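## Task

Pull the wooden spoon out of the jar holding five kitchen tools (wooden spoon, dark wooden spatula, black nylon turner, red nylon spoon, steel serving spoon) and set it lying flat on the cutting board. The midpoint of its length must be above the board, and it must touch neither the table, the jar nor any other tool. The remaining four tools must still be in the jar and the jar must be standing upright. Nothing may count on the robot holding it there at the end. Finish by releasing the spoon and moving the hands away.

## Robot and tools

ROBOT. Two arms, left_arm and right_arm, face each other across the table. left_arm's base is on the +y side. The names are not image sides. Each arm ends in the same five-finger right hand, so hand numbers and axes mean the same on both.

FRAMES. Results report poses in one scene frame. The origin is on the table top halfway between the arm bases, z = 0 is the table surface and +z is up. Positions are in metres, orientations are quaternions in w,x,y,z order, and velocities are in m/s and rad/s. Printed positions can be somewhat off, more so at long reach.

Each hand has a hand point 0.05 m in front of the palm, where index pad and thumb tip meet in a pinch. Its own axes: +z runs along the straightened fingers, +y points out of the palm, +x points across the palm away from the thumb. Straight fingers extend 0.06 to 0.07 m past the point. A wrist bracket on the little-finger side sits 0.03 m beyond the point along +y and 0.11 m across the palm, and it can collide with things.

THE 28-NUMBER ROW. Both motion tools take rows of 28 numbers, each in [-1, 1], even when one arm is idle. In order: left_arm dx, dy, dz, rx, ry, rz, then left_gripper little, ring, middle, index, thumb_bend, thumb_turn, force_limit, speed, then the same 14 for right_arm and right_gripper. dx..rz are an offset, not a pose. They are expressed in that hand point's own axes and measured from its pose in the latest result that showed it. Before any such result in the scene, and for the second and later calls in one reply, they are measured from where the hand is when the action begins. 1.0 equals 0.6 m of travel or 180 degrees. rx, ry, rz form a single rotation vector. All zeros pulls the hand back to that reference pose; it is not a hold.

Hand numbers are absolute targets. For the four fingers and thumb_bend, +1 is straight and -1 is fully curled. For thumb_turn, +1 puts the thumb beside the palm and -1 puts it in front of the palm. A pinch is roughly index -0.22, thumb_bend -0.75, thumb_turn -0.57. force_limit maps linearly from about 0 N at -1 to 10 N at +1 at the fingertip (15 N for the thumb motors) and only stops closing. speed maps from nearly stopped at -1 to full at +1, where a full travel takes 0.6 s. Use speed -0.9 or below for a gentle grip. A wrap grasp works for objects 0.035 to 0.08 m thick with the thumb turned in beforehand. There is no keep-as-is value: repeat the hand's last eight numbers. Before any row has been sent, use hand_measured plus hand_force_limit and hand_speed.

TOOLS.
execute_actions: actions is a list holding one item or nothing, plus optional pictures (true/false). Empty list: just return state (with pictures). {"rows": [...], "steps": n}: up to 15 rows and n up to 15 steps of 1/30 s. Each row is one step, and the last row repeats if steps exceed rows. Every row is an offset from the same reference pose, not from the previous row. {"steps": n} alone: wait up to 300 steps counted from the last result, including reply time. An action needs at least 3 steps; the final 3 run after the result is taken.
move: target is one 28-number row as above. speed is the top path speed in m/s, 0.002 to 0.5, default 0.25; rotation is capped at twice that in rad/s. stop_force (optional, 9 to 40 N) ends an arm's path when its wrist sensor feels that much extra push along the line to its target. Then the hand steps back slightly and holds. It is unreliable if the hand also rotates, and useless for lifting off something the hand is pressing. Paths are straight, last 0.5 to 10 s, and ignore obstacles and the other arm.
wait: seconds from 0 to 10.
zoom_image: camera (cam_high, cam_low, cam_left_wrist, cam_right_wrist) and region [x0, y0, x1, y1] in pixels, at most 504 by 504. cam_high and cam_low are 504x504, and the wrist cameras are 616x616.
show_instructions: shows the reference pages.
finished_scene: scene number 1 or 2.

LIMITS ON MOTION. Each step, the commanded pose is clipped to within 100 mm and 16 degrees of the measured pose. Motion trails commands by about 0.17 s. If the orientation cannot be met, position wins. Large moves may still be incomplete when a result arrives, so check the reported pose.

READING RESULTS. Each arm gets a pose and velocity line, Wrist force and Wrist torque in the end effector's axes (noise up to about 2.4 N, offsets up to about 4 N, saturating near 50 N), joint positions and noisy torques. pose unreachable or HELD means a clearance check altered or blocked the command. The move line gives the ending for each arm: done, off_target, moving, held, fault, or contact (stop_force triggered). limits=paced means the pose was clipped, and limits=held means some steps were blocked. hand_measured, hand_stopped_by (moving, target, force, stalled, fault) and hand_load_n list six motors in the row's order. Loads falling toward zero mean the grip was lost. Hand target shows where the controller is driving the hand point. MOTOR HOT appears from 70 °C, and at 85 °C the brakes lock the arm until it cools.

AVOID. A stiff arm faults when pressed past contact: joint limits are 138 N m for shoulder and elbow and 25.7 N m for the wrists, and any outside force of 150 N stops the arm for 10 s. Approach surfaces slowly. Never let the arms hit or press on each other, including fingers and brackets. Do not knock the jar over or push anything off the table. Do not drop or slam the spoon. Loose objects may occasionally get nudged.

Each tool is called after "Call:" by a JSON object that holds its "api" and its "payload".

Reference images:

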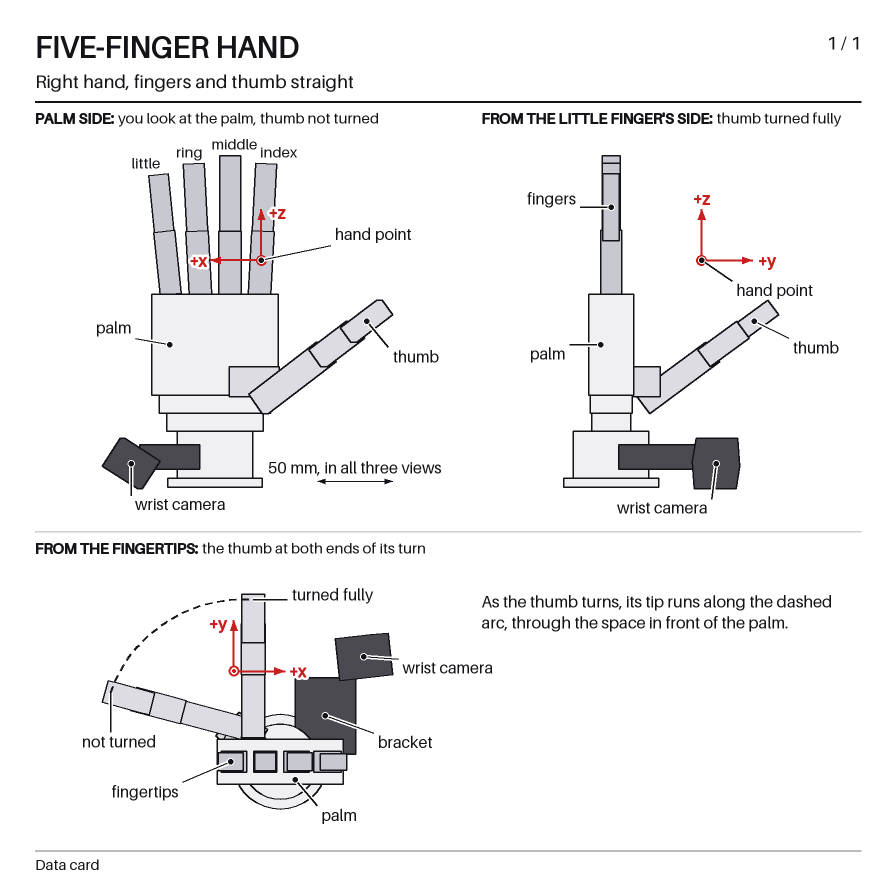

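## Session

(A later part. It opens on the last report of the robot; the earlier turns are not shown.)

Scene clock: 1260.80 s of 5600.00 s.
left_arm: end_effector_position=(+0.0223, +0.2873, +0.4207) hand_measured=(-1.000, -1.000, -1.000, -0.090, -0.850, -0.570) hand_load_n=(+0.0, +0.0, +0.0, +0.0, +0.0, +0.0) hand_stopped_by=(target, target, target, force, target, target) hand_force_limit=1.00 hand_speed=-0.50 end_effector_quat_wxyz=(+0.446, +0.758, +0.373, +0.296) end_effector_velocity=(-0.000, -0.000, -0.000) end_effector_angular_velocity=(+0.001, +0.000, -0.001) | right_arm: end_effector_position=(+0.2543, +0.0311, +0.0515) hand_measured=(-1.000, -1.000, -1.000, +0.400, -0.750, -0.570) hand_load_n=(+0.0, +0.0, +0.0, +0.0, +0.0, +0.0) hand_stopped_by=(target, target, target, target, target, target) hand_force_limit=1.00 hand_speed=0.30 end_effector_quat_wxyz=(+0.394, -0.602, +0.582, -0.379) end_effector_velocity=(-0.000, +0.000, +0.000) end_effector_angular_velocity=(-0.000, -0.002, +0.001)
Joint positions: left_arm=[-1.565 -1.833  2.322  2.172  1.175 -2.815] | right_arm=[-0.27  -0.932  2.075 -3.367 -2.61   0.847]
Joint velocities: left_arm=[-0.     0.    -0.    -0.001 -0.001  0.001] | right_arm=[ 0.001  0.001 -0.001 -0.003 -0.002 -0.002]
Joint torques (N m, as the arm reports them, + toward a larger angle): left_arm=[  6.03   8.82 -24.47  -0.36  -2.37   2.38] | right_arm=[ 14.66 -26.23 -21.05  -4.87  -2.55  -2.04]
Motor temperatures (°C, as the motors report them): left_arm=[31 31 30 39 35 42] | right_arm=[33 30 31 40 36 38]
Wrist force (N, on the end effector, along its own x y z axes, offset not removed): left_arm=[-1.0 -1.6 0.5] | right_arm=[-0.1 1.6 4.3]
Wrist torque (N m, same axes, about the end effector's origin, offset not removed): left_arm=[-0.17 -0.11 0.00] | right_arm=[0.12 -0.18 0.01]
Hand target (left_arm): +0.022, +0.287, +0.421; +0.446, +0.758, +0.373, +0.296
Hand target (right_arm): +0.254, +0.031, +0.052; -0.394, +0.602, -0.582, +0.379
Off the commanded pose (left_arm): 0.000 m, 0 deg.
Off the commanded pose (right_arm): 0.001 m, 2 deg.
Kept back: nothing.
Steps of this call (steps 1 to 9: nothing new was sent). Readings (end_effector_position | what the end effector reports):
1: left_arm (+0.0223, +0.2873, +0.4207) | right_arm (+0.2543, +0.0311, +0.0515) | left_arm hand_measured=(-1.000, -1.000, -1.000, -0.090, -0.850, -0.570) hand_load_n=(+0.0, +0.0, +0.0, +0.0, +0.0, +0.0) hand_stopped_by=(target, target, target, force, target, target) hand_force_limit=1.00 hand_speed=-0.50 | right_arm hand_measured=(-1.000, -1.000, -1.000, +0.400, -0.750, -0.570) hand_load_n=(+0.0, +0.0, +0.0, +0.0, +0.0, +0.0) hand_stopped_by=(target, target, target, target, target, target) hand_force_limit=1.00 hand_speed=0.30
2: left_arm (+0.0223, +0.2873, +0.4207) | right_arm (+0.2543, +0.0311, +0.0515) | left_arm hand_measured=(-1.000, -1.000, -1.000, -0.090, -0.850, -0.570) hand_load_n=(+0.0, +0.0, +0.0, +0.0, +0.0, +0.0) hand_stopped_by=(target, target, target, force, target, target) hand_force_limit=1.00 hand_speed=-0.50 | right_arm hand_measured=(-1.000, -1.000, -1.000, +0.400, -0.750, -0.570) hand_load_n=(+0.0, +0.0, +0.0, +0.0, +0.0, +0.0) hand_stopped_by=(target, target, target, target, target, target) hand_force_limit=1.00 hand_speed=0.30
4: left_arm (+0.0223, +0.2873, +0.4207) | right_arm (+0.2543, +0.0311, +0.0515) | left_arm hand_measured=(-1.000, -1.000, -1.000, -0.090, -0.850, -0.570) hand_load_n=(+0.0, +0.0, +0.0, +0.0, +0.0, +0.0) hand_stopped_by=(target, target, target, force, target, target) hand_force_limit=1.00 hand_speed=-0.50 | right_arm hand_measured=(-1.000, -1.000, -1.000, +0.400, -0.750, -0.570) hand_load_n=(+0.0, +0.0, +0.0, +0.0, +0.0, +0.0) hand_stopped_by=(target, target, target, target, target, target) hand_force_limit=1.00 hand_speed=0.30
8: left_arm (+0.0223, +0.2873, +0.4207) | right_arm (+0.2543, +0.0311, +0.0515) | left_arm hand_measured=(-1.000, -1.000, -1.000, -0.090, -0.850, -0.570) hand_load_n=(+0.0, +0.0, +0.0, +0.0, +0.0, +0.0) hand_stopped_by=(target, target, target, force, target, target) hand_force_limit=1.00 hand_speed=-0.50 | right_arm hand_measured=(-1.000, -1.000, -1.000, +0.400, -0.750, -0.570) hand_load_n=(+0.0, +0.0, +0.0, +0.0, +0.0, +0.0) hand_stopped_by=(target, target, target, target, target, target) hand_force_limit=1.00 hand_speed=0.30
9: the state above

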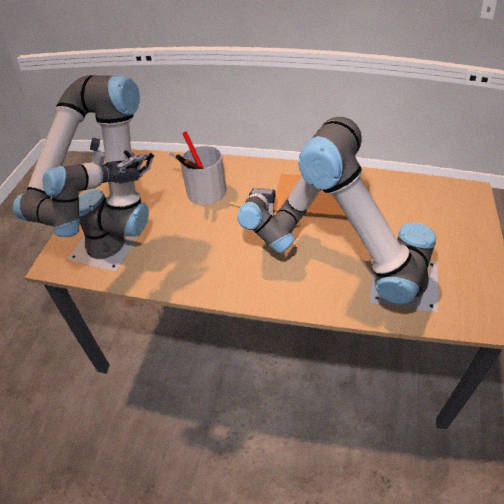

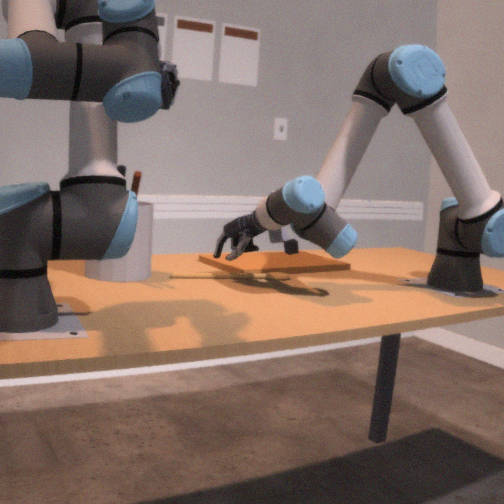

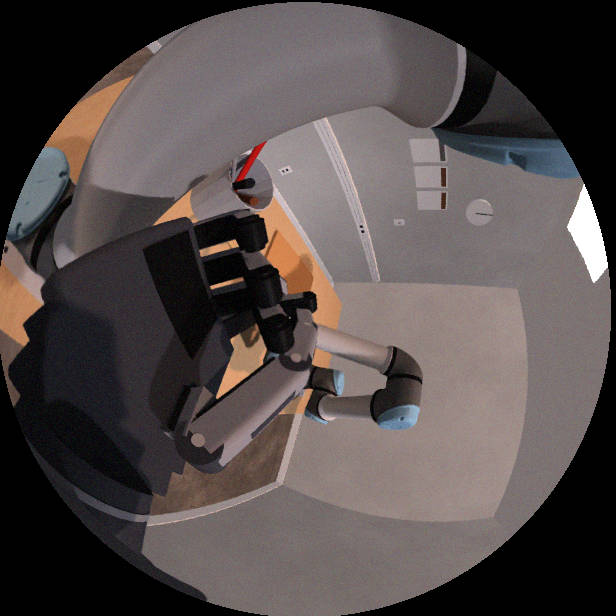

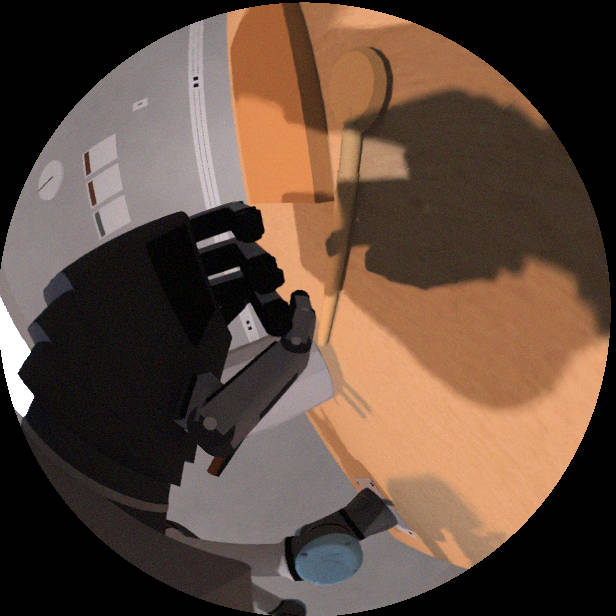

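Call:
{"api": "move", "payload": {"target": [0,0,0,0,0,0,-1,-1,-1,-0.85,-0.85,-0.57,1,-0.5, 0,0.035,0.0145,0,0,0,-1,-1,-1,0.4,-0.75,-0.57,1,0.3], "speed": 0.015, "stop_force": 9}}

Call:
{"api": "zoom_image", "payload": {"camera": "cam_low", "region": [140,200,360,310]}}

Scene clock: 1262.83 s of 5600.00 s.
left_arm: end_effector_position=(+0.0223, +0.2873, +0.4207) hand_measured=(-1.000, -1.000, -1.000, -0.090, -0.850, -0.570) hand_load_n=(+0.0, +0.0, +0.0, +0.0, +0.0, +0.0) hand_stopped_by=(target, target, target, force, target, target) hand_force_limit=1.00 hand_speed=-0.50 end_effector_quat_wxyz=(+0.446, +0.758, +0.373, +0.296) end_effector_velocity=(+0.000, -0.000, +0.000) end_effector_angular_velocity=(-0.000, -0.001, +0.002) | right_arm: end_effector_position=(+0.2539, +0.0311, +0.0292) hand_measured=(-1.000, -1.000, -1.000, +0.400, -0.750, -0.570) hand_load_n=(+0.0, +0.0, +0.0, +0.0, +0.0, +0.0) hand_stopped_by=(target, target, target, target, target, target) hand_force_limit=1.00 hand_speed=0.30 end_effector_quat_wxyz=(+0.394, -0.602, +0.582, -0.379) end_effector_velocity=(-0.000, +0.000, -0.003) end_effector_angular_velocity=(-0.001, -0.000, +0.001)
Joint positions: left_arm=[-1.565 -1.833  2.322  2.172  1.175 -2.815] | right_arm=[-0.269 -0.877  2.072 -3.417 -2.61   0.848]
Joint velocities: left_arm=[ 0.002  0.001 -0.     0.    -0.    -0.   ] | right_arm=[ 0.     0.007 -0.001 -0.007 -0.    -0.001]
Joint torques (N m, as the arm reports them, + toward a larger angle): left_arm=[  6.6    8.32 -24.04  -0.39  -2.46   2.43] | right_arm=[ 13.2  -28.37 -19.9   -5.07  -2.81   2.36]
Motor temperatures (°C, as the motors report them): left_arm=[31 31 30 39 35 42] | right_arm=[33 30 31 40 36 38]
Wrist force (N, on the end effector, along its own x y z axes, offset not removed): left_arm=[-1.1 -1.7 0.9] | right_arm=[0.8 -0.3 4.4]
Wrist torque (N m, same axes, about the end effector's origin, offset not removed): left_arm=[-0.28 -0.10 -0.05] | right_arm=[-0.14 -0.41 0.04]
Hand target (left_arm): +0.022, +0.287, +0.421; +0.446, +0.758, +0.373, +0.296
Hand target (right_arm): +0.254, +0.031, +0.029; -0.394, +0.602, -0.582, +0.379
Off the commanded pose (left_arm): 0.000 m, 0 deg.
Off the commanded pose (right_arm): 0.000 m, 0 deg.
Kept back: nothing.
move: done

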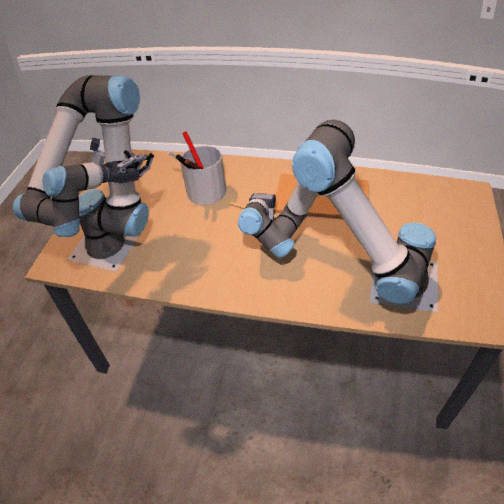

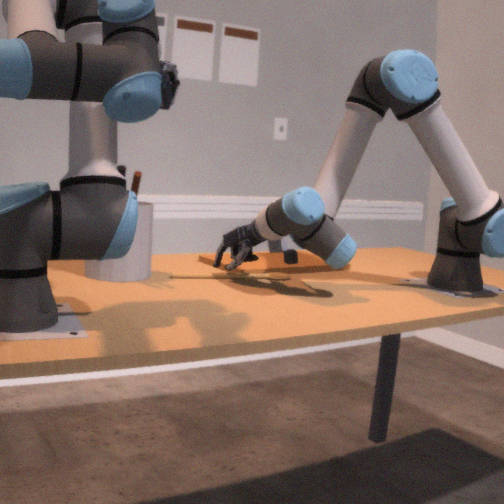

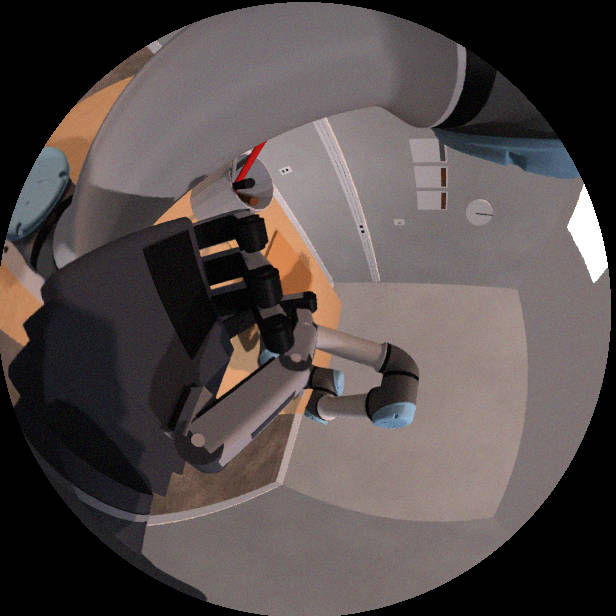

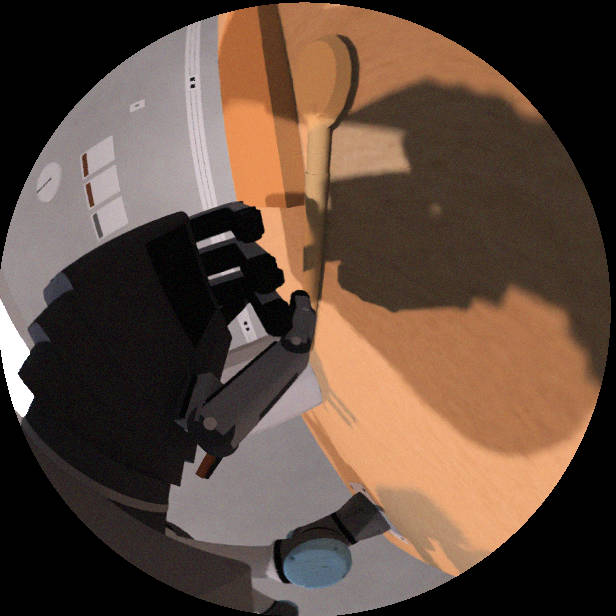

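Region (140, 200, 360, 310) of cam_low's 504x504 image, scaled by 2.291, with more detail than that image has.

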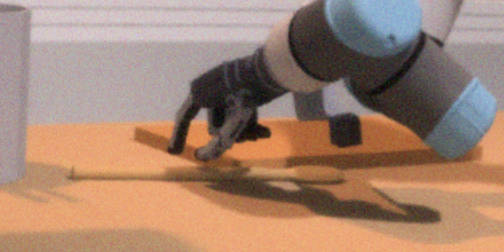

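Call:
{"api": "move", "payload": {"target": [0,0,0,0,0,0,-1,-1,-1,-0.85,-0.85,-0.57,1,-0.5, 0,0.023,0.0095,0,0,0,-1,-1,-1,0.4,-0.75,-0.57,1,0.3], "speed": 0.006, "stop_force": 9}}

Call:
{"api": "zoom_image", "payload": {"camera": "cam_low", "region": [140,200,360,310]}}

Call:
{"api": "zoom_image", "payload": {"camera": "cam_right_wrist", "region": [150,100,450,450]}}

Scene clock: 1265.73 s of 5600.00 s.
left_arm: end_effector_position=(+0.0223, +0.2873, +0.4207) hand_measured=(-1.000, -1.000, -1.000, -0.090, -0.850, -0.570) hand_load_n=(+0.0, +0.0, +0.0, +0.0, +0.0, +0.0) hand_stopped_by=(target, target, target, force, target, target) hand_force_limit=1.00 hand_speed=-0.50 end_effector_quat_wxyz=(+0.446, +0.758, +0.373, +0.296) end_effector_velocity=(-0.000, +0.000, -0.000) end_effector_angular_velocity=(+0.001, -0.001, +0.001) | right_arm: end_effector_position=(+0.2536, +0.0310, +0.0145) hand_measured=(-1.000, -1.000, -1.000, +0.400, -0.750, -0.570) hand_load_n=(+0.0, +0.0, +0.0, +0.0, +0.0, +0.0) hand_stopped_by=(target, target, target, target, target, target) hand_force_limit=1.00 hand_speed=0.30 end_effector_quat_wxyz=(+0.394, -0.602, +0.582, -0.379) end_effector_velocity=(+0.000, -0.000, -0.002) end_effector_angular_velocity=(-0.001, -0.001, -0.000)
Joint positions: left_arm=[-1.565 -1.833  2.322  2.172  1.175 -2.815] | right_arm=[-0.269 -0.841  2.067 -3.448 -2.611  0.849]
Joint velocities: left_arm=[ 0.     0.001 -0.    -0.     0.001  0.001] | right_arm=[ 0.     0.005 -0.001 -0.004 -0.001 -0.001]
Joint torques (N m, as the arm reports them, + toward a larger angle): left_arm=[  6.31   8.17 -23.87  -0.35  -2.38   2.49] | right_arm=[ 14.59 -26.91 -18.72  -4.7   -2.93   2.47]
Motor temperatures (°C, as the motors report them): left_arm=[31 31 30 39 35 42] | right_arm=[33 30 31 40 36 38]
Wrist force (N, on the end effector, along its own x y z axes, offset not removed): left_arm=[1.3 -0.9 0.2] | right_arm=[-0.7 2.9 2.6]
Wrist torque (N m, same axes, about the end effector's origin, offset not removed): left_arm=[-0.13 -0.47 0.08] | right_arm=[0.54 -0.15 0.04]
Hand target (left_arm): +0.022, +0.287, +0.421; +0.446, +0.758, +0.373, +0.296
Hand target (right_arm): +0.254, +0.031, +0.014; -0.394, +0.602, -0.582, +0.379
Off the commanded pose (left_arm): 0.000 m, 0 deg.
Off the commanded pose (right_arm): 0.000 m, 0 deg.
Kept back: nothing.
move: done

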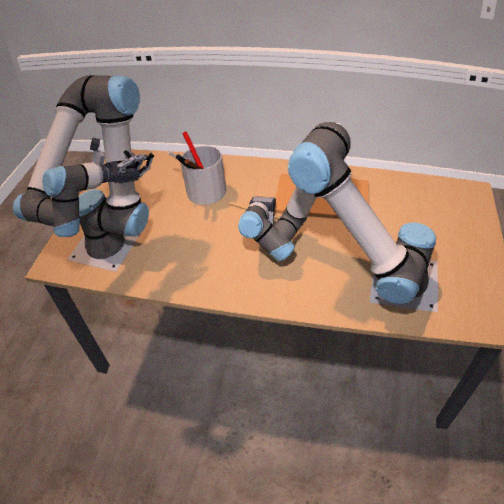

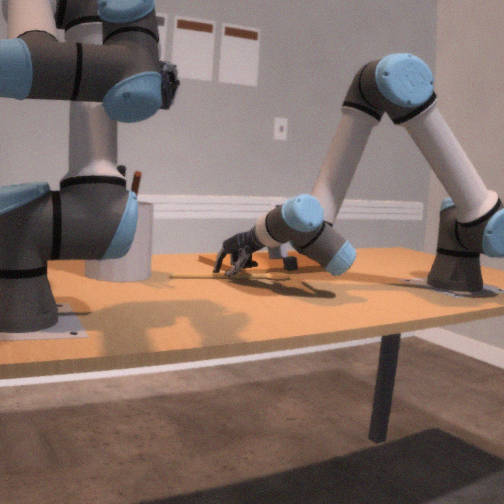

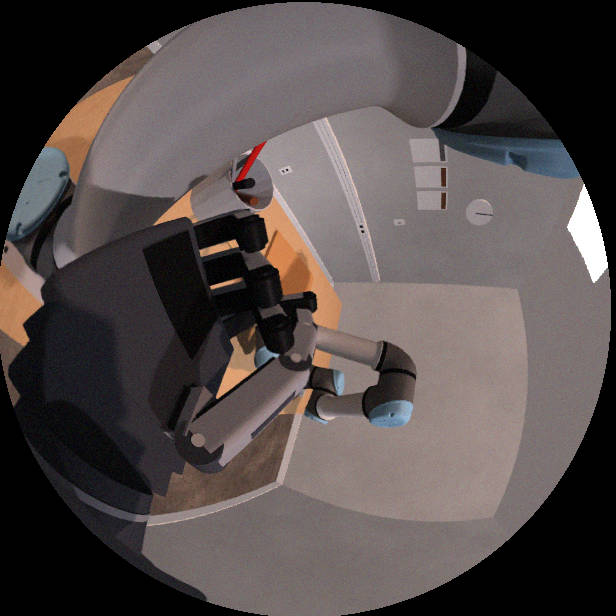

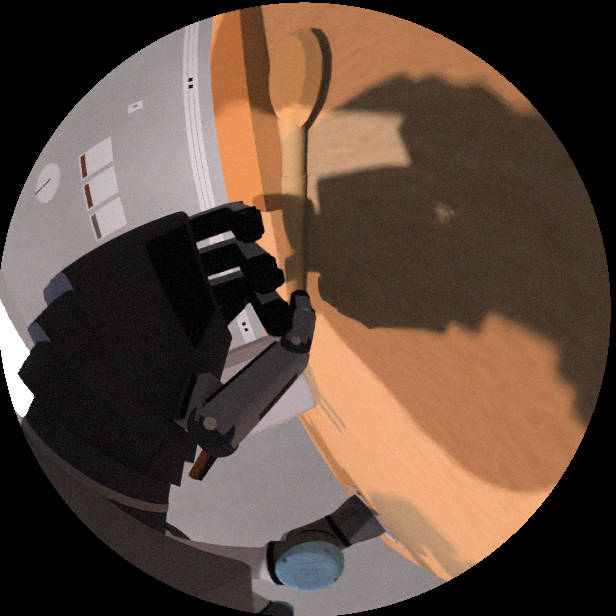

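Region (140, 200, 360, 310) of cam_low's 504x504 image, scaled by 2.291, with more detail than that image has.

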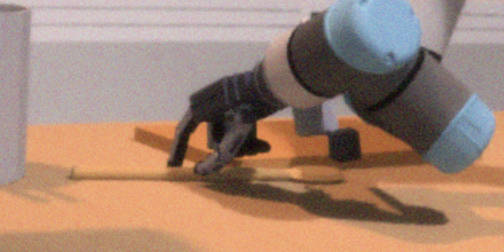

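Region (150, 100, 450, 450) of cam_right_wrist's 616x616 image, scaled by 1.440, with more detail than that image has; it fills the left 432 columns of this view, and the rest is white.

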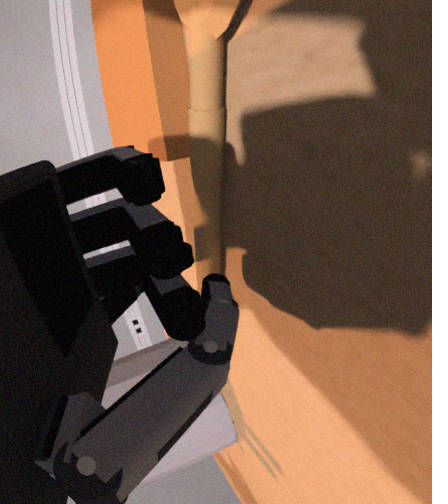

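Call:
{"api": "move", "payload": {"target": [0,0,0,0,0,0,-1,-1,-1,-0.85,-0.85,-0.57,1,-0.5, 0,0.009,0.004,0,0,0,-1,-1,-1,0.4,-0.75,-0.57,1,0.3], "speed": 0.004, "stop_force": 9}}

Call:
{"api": "execute_actions", "payload": {"actions": [{"rows":[[0,0,0,0,0,0,-1,-1,-1,-0.85,-0.85,-0.57,1,-0.5, 0,0,0,0,0,0,-1,-1,-1,-0.85,-0.75,-0.57,1,-0.6]],"steps":15}]}}

Call:
{"api": "wait", "payload": {"seconds": 2}}

Call:
{"api": "zoom_image", "payload": {"camera": "cam_low", "region": [140,200,360,310]}}

Scene clock: 1267.60 s of 5600.00 s.
left_arm: end_effector_position=(+0.0223, +0.2873, +0.4207) hand_measured=(-1.000, -1.000, -1.000, -0.090, -0.850, -0.570) hand_load_n=(+0.0, +0.0, +0.0, +0.0, +0.0, +0.0) hand_stopped_by=(target, target, target, force, target, target) hand_force_limit=1.00 hand_speed=-0.50 end_effector_quat_wxyz=(+0.446, +0.758, +0.373, +0.296) end_effector_velocity=(+0.000, -0.000, -0.000) end_effector_angular_velocity=(+0.000, +0.002, -0.001) | right_arm: end_effector_position=(+0.2536, +0.0310, +0.0088) hand_measured=(-1.000, -1.000, -1.000, +0.400, -0.750, -0.570) hand_load_n=(+0.0, +0.0, +0.0, +0.0, +0.0, +0.0) hand_stopped_by=(target, target, target, target, target, target) hand_force_limit=1.00 hand_speed=0.30 end_effector_quat_wxyz=(+0.394, -0.602, +0.582, -0.379) end_effector_velocity=(+0.000, -0.000, -0.001) end_effector_angular_velocity=(-0.001, +0.001, +0.000)
Joint positions: left_arm=[-1.565 -1.833  2.322  2.172  1.175 -2.815] | right_arm=[-0.269 -0.826  2.065 -3.461 -2.611  0.849]
Joint velocities: left_arm=[-0.    -0.001  0.    -0.001 -0.     0.   ] | right_arm=[-0.001  0.003 -0.    -0.003  0.002 -0.001]
Joint torques (N m, as the arm reports them, + toward a larger angle): left_arm=[  6.19   8.36 -23.59  -0.39  -2.47   2.44] | right_arm=[  2.46 -26.33 -20.37  -5.36  -0.68   0.58]
Motor temperatures (°C, as the motors report them): left_arm=[31 31 30 39 35 42] | right_arm=[33 30 31 40 36 38]
Wrist force (N, on the end effector, along its own x y z axes, offset not removed): left_arm=[0.8 -1.3 0.8] | right_arm=[2.6 2.3 1.3]
Wrist torque (N m, same axes, about the end effector's origin, offset not removed): left_arm=[-0.16 -0.45 0.08] | right_arm=[0.53 -0.63 0.20]
Hand target (left_arm): +0.022, +0.287, +0.421; +0.446, +0.758, +0.373, +0.296
Hand target (right_arm): +0.254, +0.031, +0.009; -0.394, +0.602, -0.582, +0.379
Off the commanded pose (left_arm): 0.000 m, 0 deg.
Off the commanded pose (right_arm): 0.000 m, 0 deg.
Kept back: nothing.
move: done

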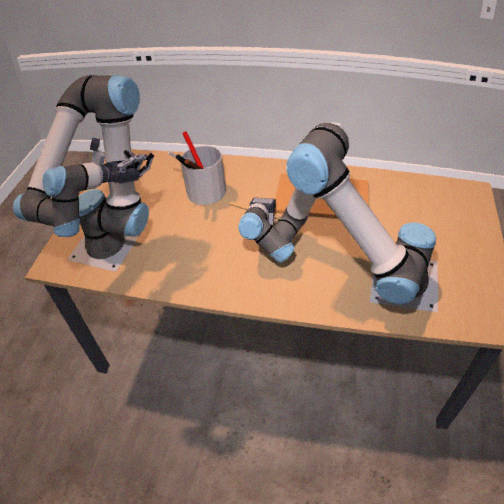

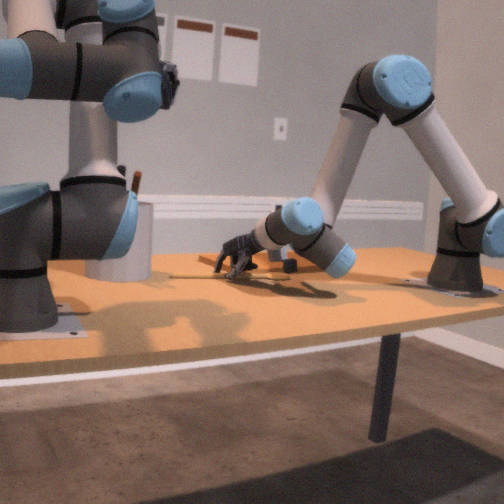

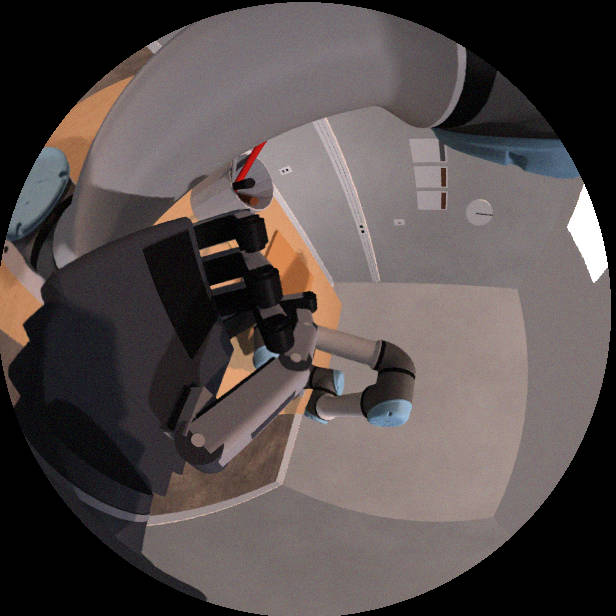

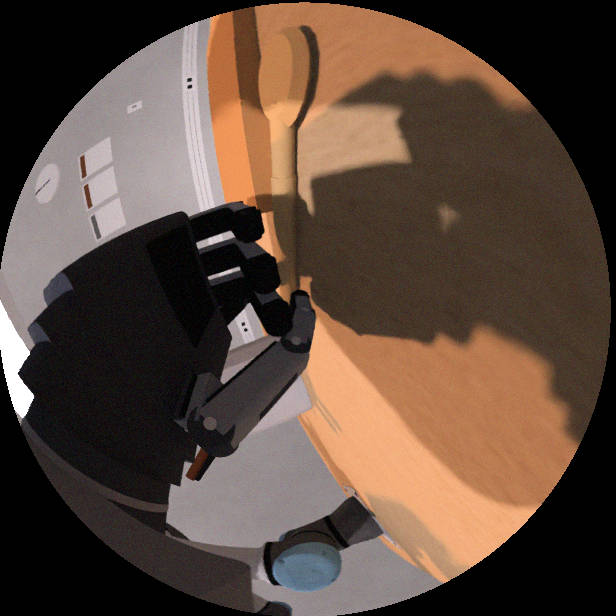

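Scene clock: 1268.00 s of 5600.00 s.
left_arm: end_effector_position=(+0.0223, +0.2873, +0.4207) hand_measured=(-1.000, -1.000, -1.000, -0.090, -0.850, -0.570) hand_load_n=(+0.0, +0.0, +0.0, +0.0, +0.0, +0.0) hand_stopped_by=(target, target, target, force, target, target) hand_force_limit=1.00 hand_speed=-0.50 end_effector_quat_wxyz=(+0.446, +0.758, +0.373, +0.296) end_effector_velocity=(+0.000, -0.000, +0.000) end_effector_angular_velocity=(-0.001, +0.003, -0.001) | right_arm: end_effector_position=(+0.2536, +0.0311, +0.0088) hand_measured=(-1.000, -1.000, -1.000, +0.310, -0.750, -0.570) hand_load_n=(+0.0, +0.0, +0.0, +10.0, +0.0, +0.0) hand_stopped_by=(target, target, target, force, target, target) hand_force_limit=1.00 hand_speed=-0.60 end_effector_quat_wxyz=(+0.394, -0.602, +0.582, -0.379) end_effector_velocity=(+0.000, +0.000, +0.001) end_effector_angular_velocity=(+0.002, -0.000, -0.000)
Joint positions: left_arm=[-1.565 -1.833  2.322  2.172  1.175 -2.815] | right_arm=[-0.269 -0.826  2.065 -3.461 -2.611  0.849]
Joint velocities: left_arm=[-0.001 -0.002 -0.    -0.    -0.001 -0.001] | right_arm=[ 0.    -0.001 -0.     0.     0.     0.001]
Joint torques (N m, as the arm reports them, + toward a larger angle): left_arm=[  6.69   7.9  -24.65  -0.42  -2.44   2.39] | right_arm=[  2.68 -36.95 -10.4    0.96   1.57   0.04]
Motor temperatures (°C, as the motors report them): left_arm=[31 31 30 39 35 42] | right_arm=[33 30 31 40 36 38]
Wrist force (N, on the end effector, along its own x y z axes, offset not removed): left_arm=[0.4 -2.1 0.5] | right_arm=[1.0 -13.3 0.9]
Wrist torque (N m, same axes, about the end effector's origin, offset not removed): left_arm=[-0.27 -0.39 0.03] | right_arm=[0.69 -0.33 0.12]
Steps of this call (steps 1 to 12: the first 12 steps of this action). Readings (end_effector_position | what the end effector reports):
1: left_arm (+0.0223, +0.2873, +0.4207) | right_arm (+0.2536, +0.0310, +0.0087) | left_arm hand_measured=(-1.000, -1.000, -1.000, -0.090, -0.850, -0.570) hand_load_n=(+0.0, +0.0, +0.0, +0.0, +0.0, +0.0) hand_stopped_by=(target, target, target, force, target, target) hand_force_limit=1.00 hand_speed=-0.50 | right_arm hand_measured=(-1.000, -1.000, -1.000, +0.400, -0.750, -0.570) hand_load_n=(+0.0, +0.0, +0.0, +0.0, +0.0, +0.0) hand_stopped_by=(target, target, target, moving, target, target) hand_force_limit=1.00 hand_speed=-0.60
2: left_arm (+0.0223, +0.2873, +0.4207) | right_arm (+0.2536, +0.0310, +0.0087) | left_arm hand_measured=(-1.000, -1.000, -1.000, -0.090, -0.850, -0.570) hand_load_n=(+0.0, +0.0, +0.0, +0.0, +0.0, +0.0) hand_stopped_by=(target, target, target, force, target, target) hand_force_limit=1.00 hand_speed=-0.50 | right_arm hand_measured=(-1.000, -1.000, -1.000, +0.400, -0.750, -0.570) hand_load_n=(+0.0, +0.0, +0.0, +0.0, +0.0, +0.0) hand_stopped_by=(target, target, target, moving, target, target) hand_force_limit=1.00 hand_speed=-0.60
4: left_arm (+0.0223, +0.2873, +0.4207) | right_arm (+0.2536, +0.0310, +0.0087) | left_arm hand_measured=(-1.000, -1.000, -1.000, -0.090, -0.850, -0.570) hand_load_n=(+0.0, +0.0, +0.0, +0.0, +0.0, +0.0) hand_stopped_by=(target, target, target, force, target, target) hand_force_limit=1.00 hand_speed=-0.50 | right_arm hand_measured=(-1.000, -1.000, -1.000, +0.380, -0.750, -0.570) hand_load_n=(+0.0, +0.0, +0.0, +0.0, +0.0, +0.0) hand_stopped_by=(target, target, target, moving, target, target) hand_force_limit=1.00 hand_speed=-0.60
8: left_arm (+0.0223, +0.2873, +0.4207) | right_arm (+0.2536, +0.0311, +0.0088) | left_arm hand_measured=(-1.000, -1.000, -1.000, -0.090, -0.850, -0.570) hand_load_n=(+0.0, +0.0, +0.0, +0.0, +0.0, +0.0) hand_stopped_by=(target, target, target, force, target, target) hand_force_limit=1.00 hand_speed=-0.50 | right_arm hand_measured=(-1.000, -1.000, -1.000, +0.310, -0.750, -0.570) hand_load_n=(+0.0, +0.0, +0.0, +10.5, +0.0, +0.0) hand_stopped_by=(target, target, target, force, target, target) hand_force_limit=1.00 hand_speed=-0.60
12: the state above

Scene clock: 1270.10 s of 5600.00 s.
left_arm: end_effector_position=(+0.0223, +0.2873, +0.4207) hand_measured=(-1.000, -1.000, -1.000, -0.090, -0.850, -0.570) hand_load_n=(+0.0, +0.0, +0.0, +0.0, +0.0, +0.0) hand_stopped_by=(target, target, target, force, target, target) hand_force_limit=1.00 hand_speed=-0.50 end_effector_quat_wxyz=(+0.446, +0.758, +0.373, +0.296) end_effector_velocity=(-0.001, -0.000, -0.000) end_effector_angular_velocity=(+0.000, -0.001, -0.002) | right_arm: end_effector_position=(+0.2536, +0.0310, +0.0088) hand_measured=(-1.000, -1.000, -1.000, +0.310, -0.750, -0.570) hand_load_n=(+0.0, +0.0, +0.0, +10.5, +0.0, +0.0) hand_stopped_by=(target, target, target, force, target, target) hand_force_limit=1.00 hand_speed=-0.60 end_effector_quat_wxyz=(+0.394, -0.602, +0.582, -0.379) end_effector_velocity=(+0.001, -0.000, +0.000) end_effector_angular_velocity=(+0.002, +0.000, -0.002)
Joint positions: left_arm=[-1.565 -1.833  2.322  2.172  1.175 -2.815] | right_arm=[-0.269 -0.826  2.065 -3.461 -2.611  0.849]
Joint velocities: left_arm=[-0.001  0.002 -0.    -0.001 -0.001  0.001] | right_arm=[-0.001 -0.    -0.    -0.     0.     0.002]
Joint torques (N m, as the arm reports them, + toward a larger angle): left_arm=[  6.22   8.12 -24.    -0.4   -2.3    2.41] | right_arm=[  2.43 -36.24   4.58   3.22   3.95  -0.44]
Motor temperatures (°C, as the motors report them): left_arm=[31 31 30 39 35 42] | right_arm=[33 30 31 40 36 38]
Wrist force (N, on the end effector, along its own x y z axes, offset not removed): left_arm=[-0.1 -1.3 0.3] | right_arm=[0.0 -12.8 2.0]
Wrist torque (N m, same axes, about the end effector's origin, offset not removed): left_arm=[-0.25 -0.22 0.03] | right_arm=[0.89 -0.36 -0.03]
Hand target (left_arm): +0.022, +0.287, +0.421; +0.446, +0.758, +0.373, +0.296
Hand target (right_arm): +0.254, +0.031, +0.009; -0.394, +0.602, -0.582, +0.379
Off the commanded pose (left_arm): 0.000 m, 0 deg.
Off the commanded pose (right_arm): 0.000 m, 0 deg.
Kept back: nothing.
Steps of this call (steps 1 to 3: the last 3 steps of your previous action; steps 4 to 63: nothing new was sent). Readings (end_effector_position | what the end effector reports):
1: left_arm (+0.0223, +0.2873, +0.4207) | right_arm (+0.2536, +0.0311, +0.0088) | left_arm hand_measured=(-1.000, -1.000, -1.000, -0.090, -0.850, -0.570) hand_load_n=(+0.0, +0.0, +0.0, +0.0, +0.0, +0.0) hand_stopped_by=(target, target, target, force, target, target) hand_force_limit=1.00 hand_speed=-0.50 | right_arm hand_measured=(-1.000, -1.000, -1.000, +0.310, -0.750, -0.570) hand_load_n=(+0.0, +0.0, +0.0, +10.0, +0.0, +0.0) hand_stopped_by=(target, target, target, force, target, target) hand_force_limit=1.00 hand_speed=-0.60
2: left_arm (+0.0223, +0.2873, +0.4207) | right_arm (+0.2536, +0.0311, +0.0088) | left_arm hand_measured=(-1.000, -1.000, -1.000, -0.090, -0.850, -0.570) hand_load_n=(+0.0, +0.0, +0.0, +0.0, +0.0, +0.0) hand_stopped_by=(target, target, target, force, target, target) hand_force_limit=1.00 hand_speed=-0.50 | right_arm hand_measured=(-1.000, -1.000, -1.000, +0.310, -0.750, -0.570) hand_load_n=(+0.0, +0.0, +0.0, +10.0, +0.0, +0.0) hand_stopped_by=(target, target, target, force, target, target) hand_force_limit=1.00 hand_speed=-0.60
4: left_arm (+0.0223, +0.2873, +0.4207) | right_arm (+0.2536, +0.0311, +0.0088) | left_arm hand_measured=(-1.000, -1.000, -1.000, -0.090, -0.850, -0.570) hand_load_n=(+0.0, +0.0, +0.0, +0.0, +0.0, +0.0) hand_stopped_by=(target, target, target, force, target, target) hand_force_limit=1.00 hand_speed=-0.50 | right_arm hand_measured=(-1.000, -1.000, -1.000, +0.310, -0.750, -0.570) hand_load_n=(+0.0, +0.0, +0.0, +10.0, +0.0, +0.0) hand_stopped_by=(target, target, target, force, target, target) hand_force_limit=1.00 hand_speed=-0.60
8: left_arm (+0.0223, +0.2873, +0.4207) | right_arm (+0.2536, +0.0311, +0.0088) | left_arm hand_measured=(-1.000, -1.000, -1.000, -0.090, -0.850, -0.570) hand_load_n=(+0.0, +0.0, +0.0, +0.0, +0.0, +0.0) hand_stopped_by=(target, target, target, force, target, target) hand_force_limit=1.00 hand_speed=-0.50 | right_arm hand_measured=(-1.000, -1.000, -1.000, +0.310, -0.750, -0.570) hand_load_n=(+0.0, +0.0, +0.0, +10.0, +0.0, +0.0) hand_stopped_by=(target, target, target, force, target, target) hand_force_limit=1.00 hand_speed=-0.60
63: the state above

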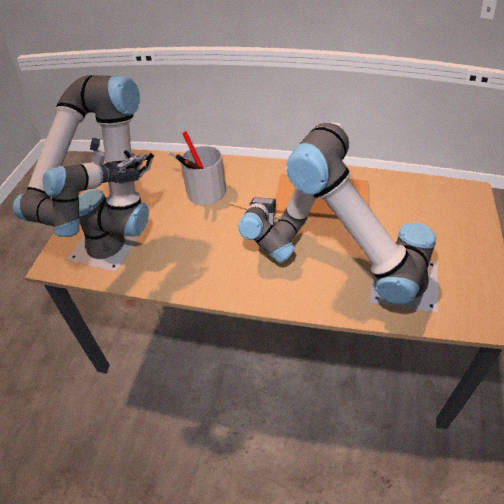

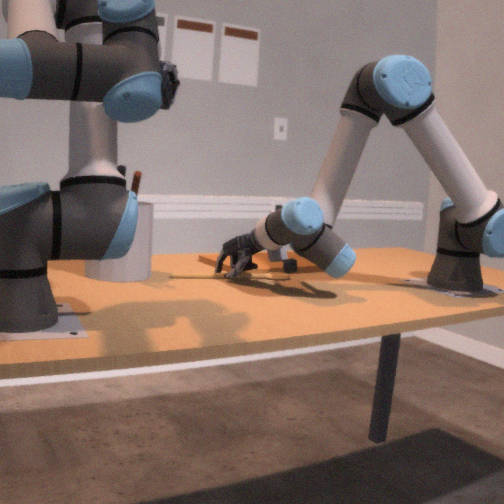

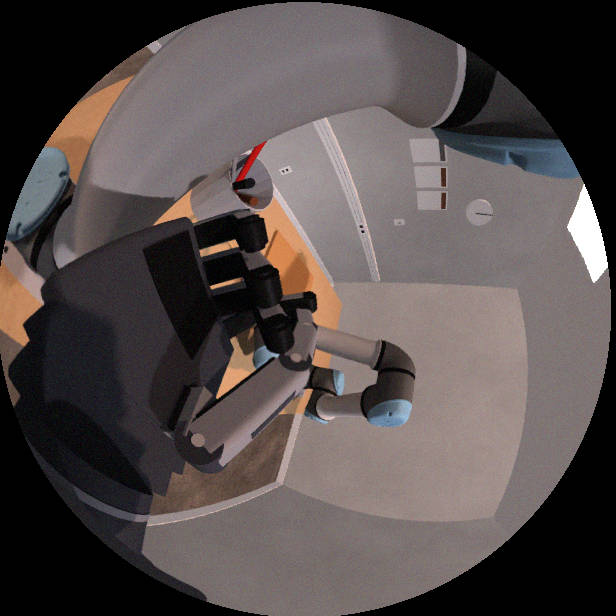

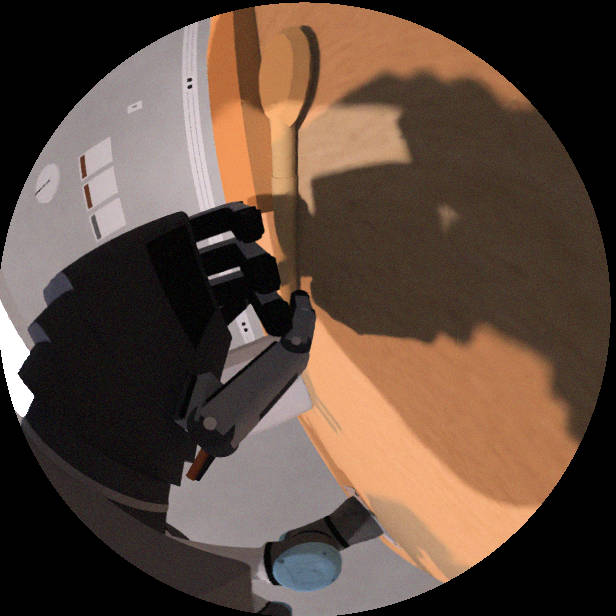

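Region (140, 200, 360, 310) of cam_low's 504x504 image, scaled by 2.291, with more detail than that image has.

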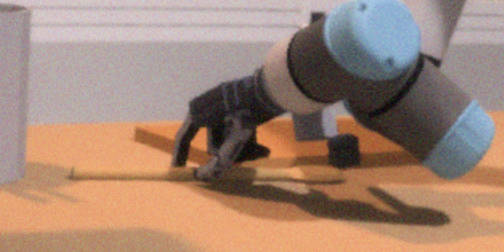

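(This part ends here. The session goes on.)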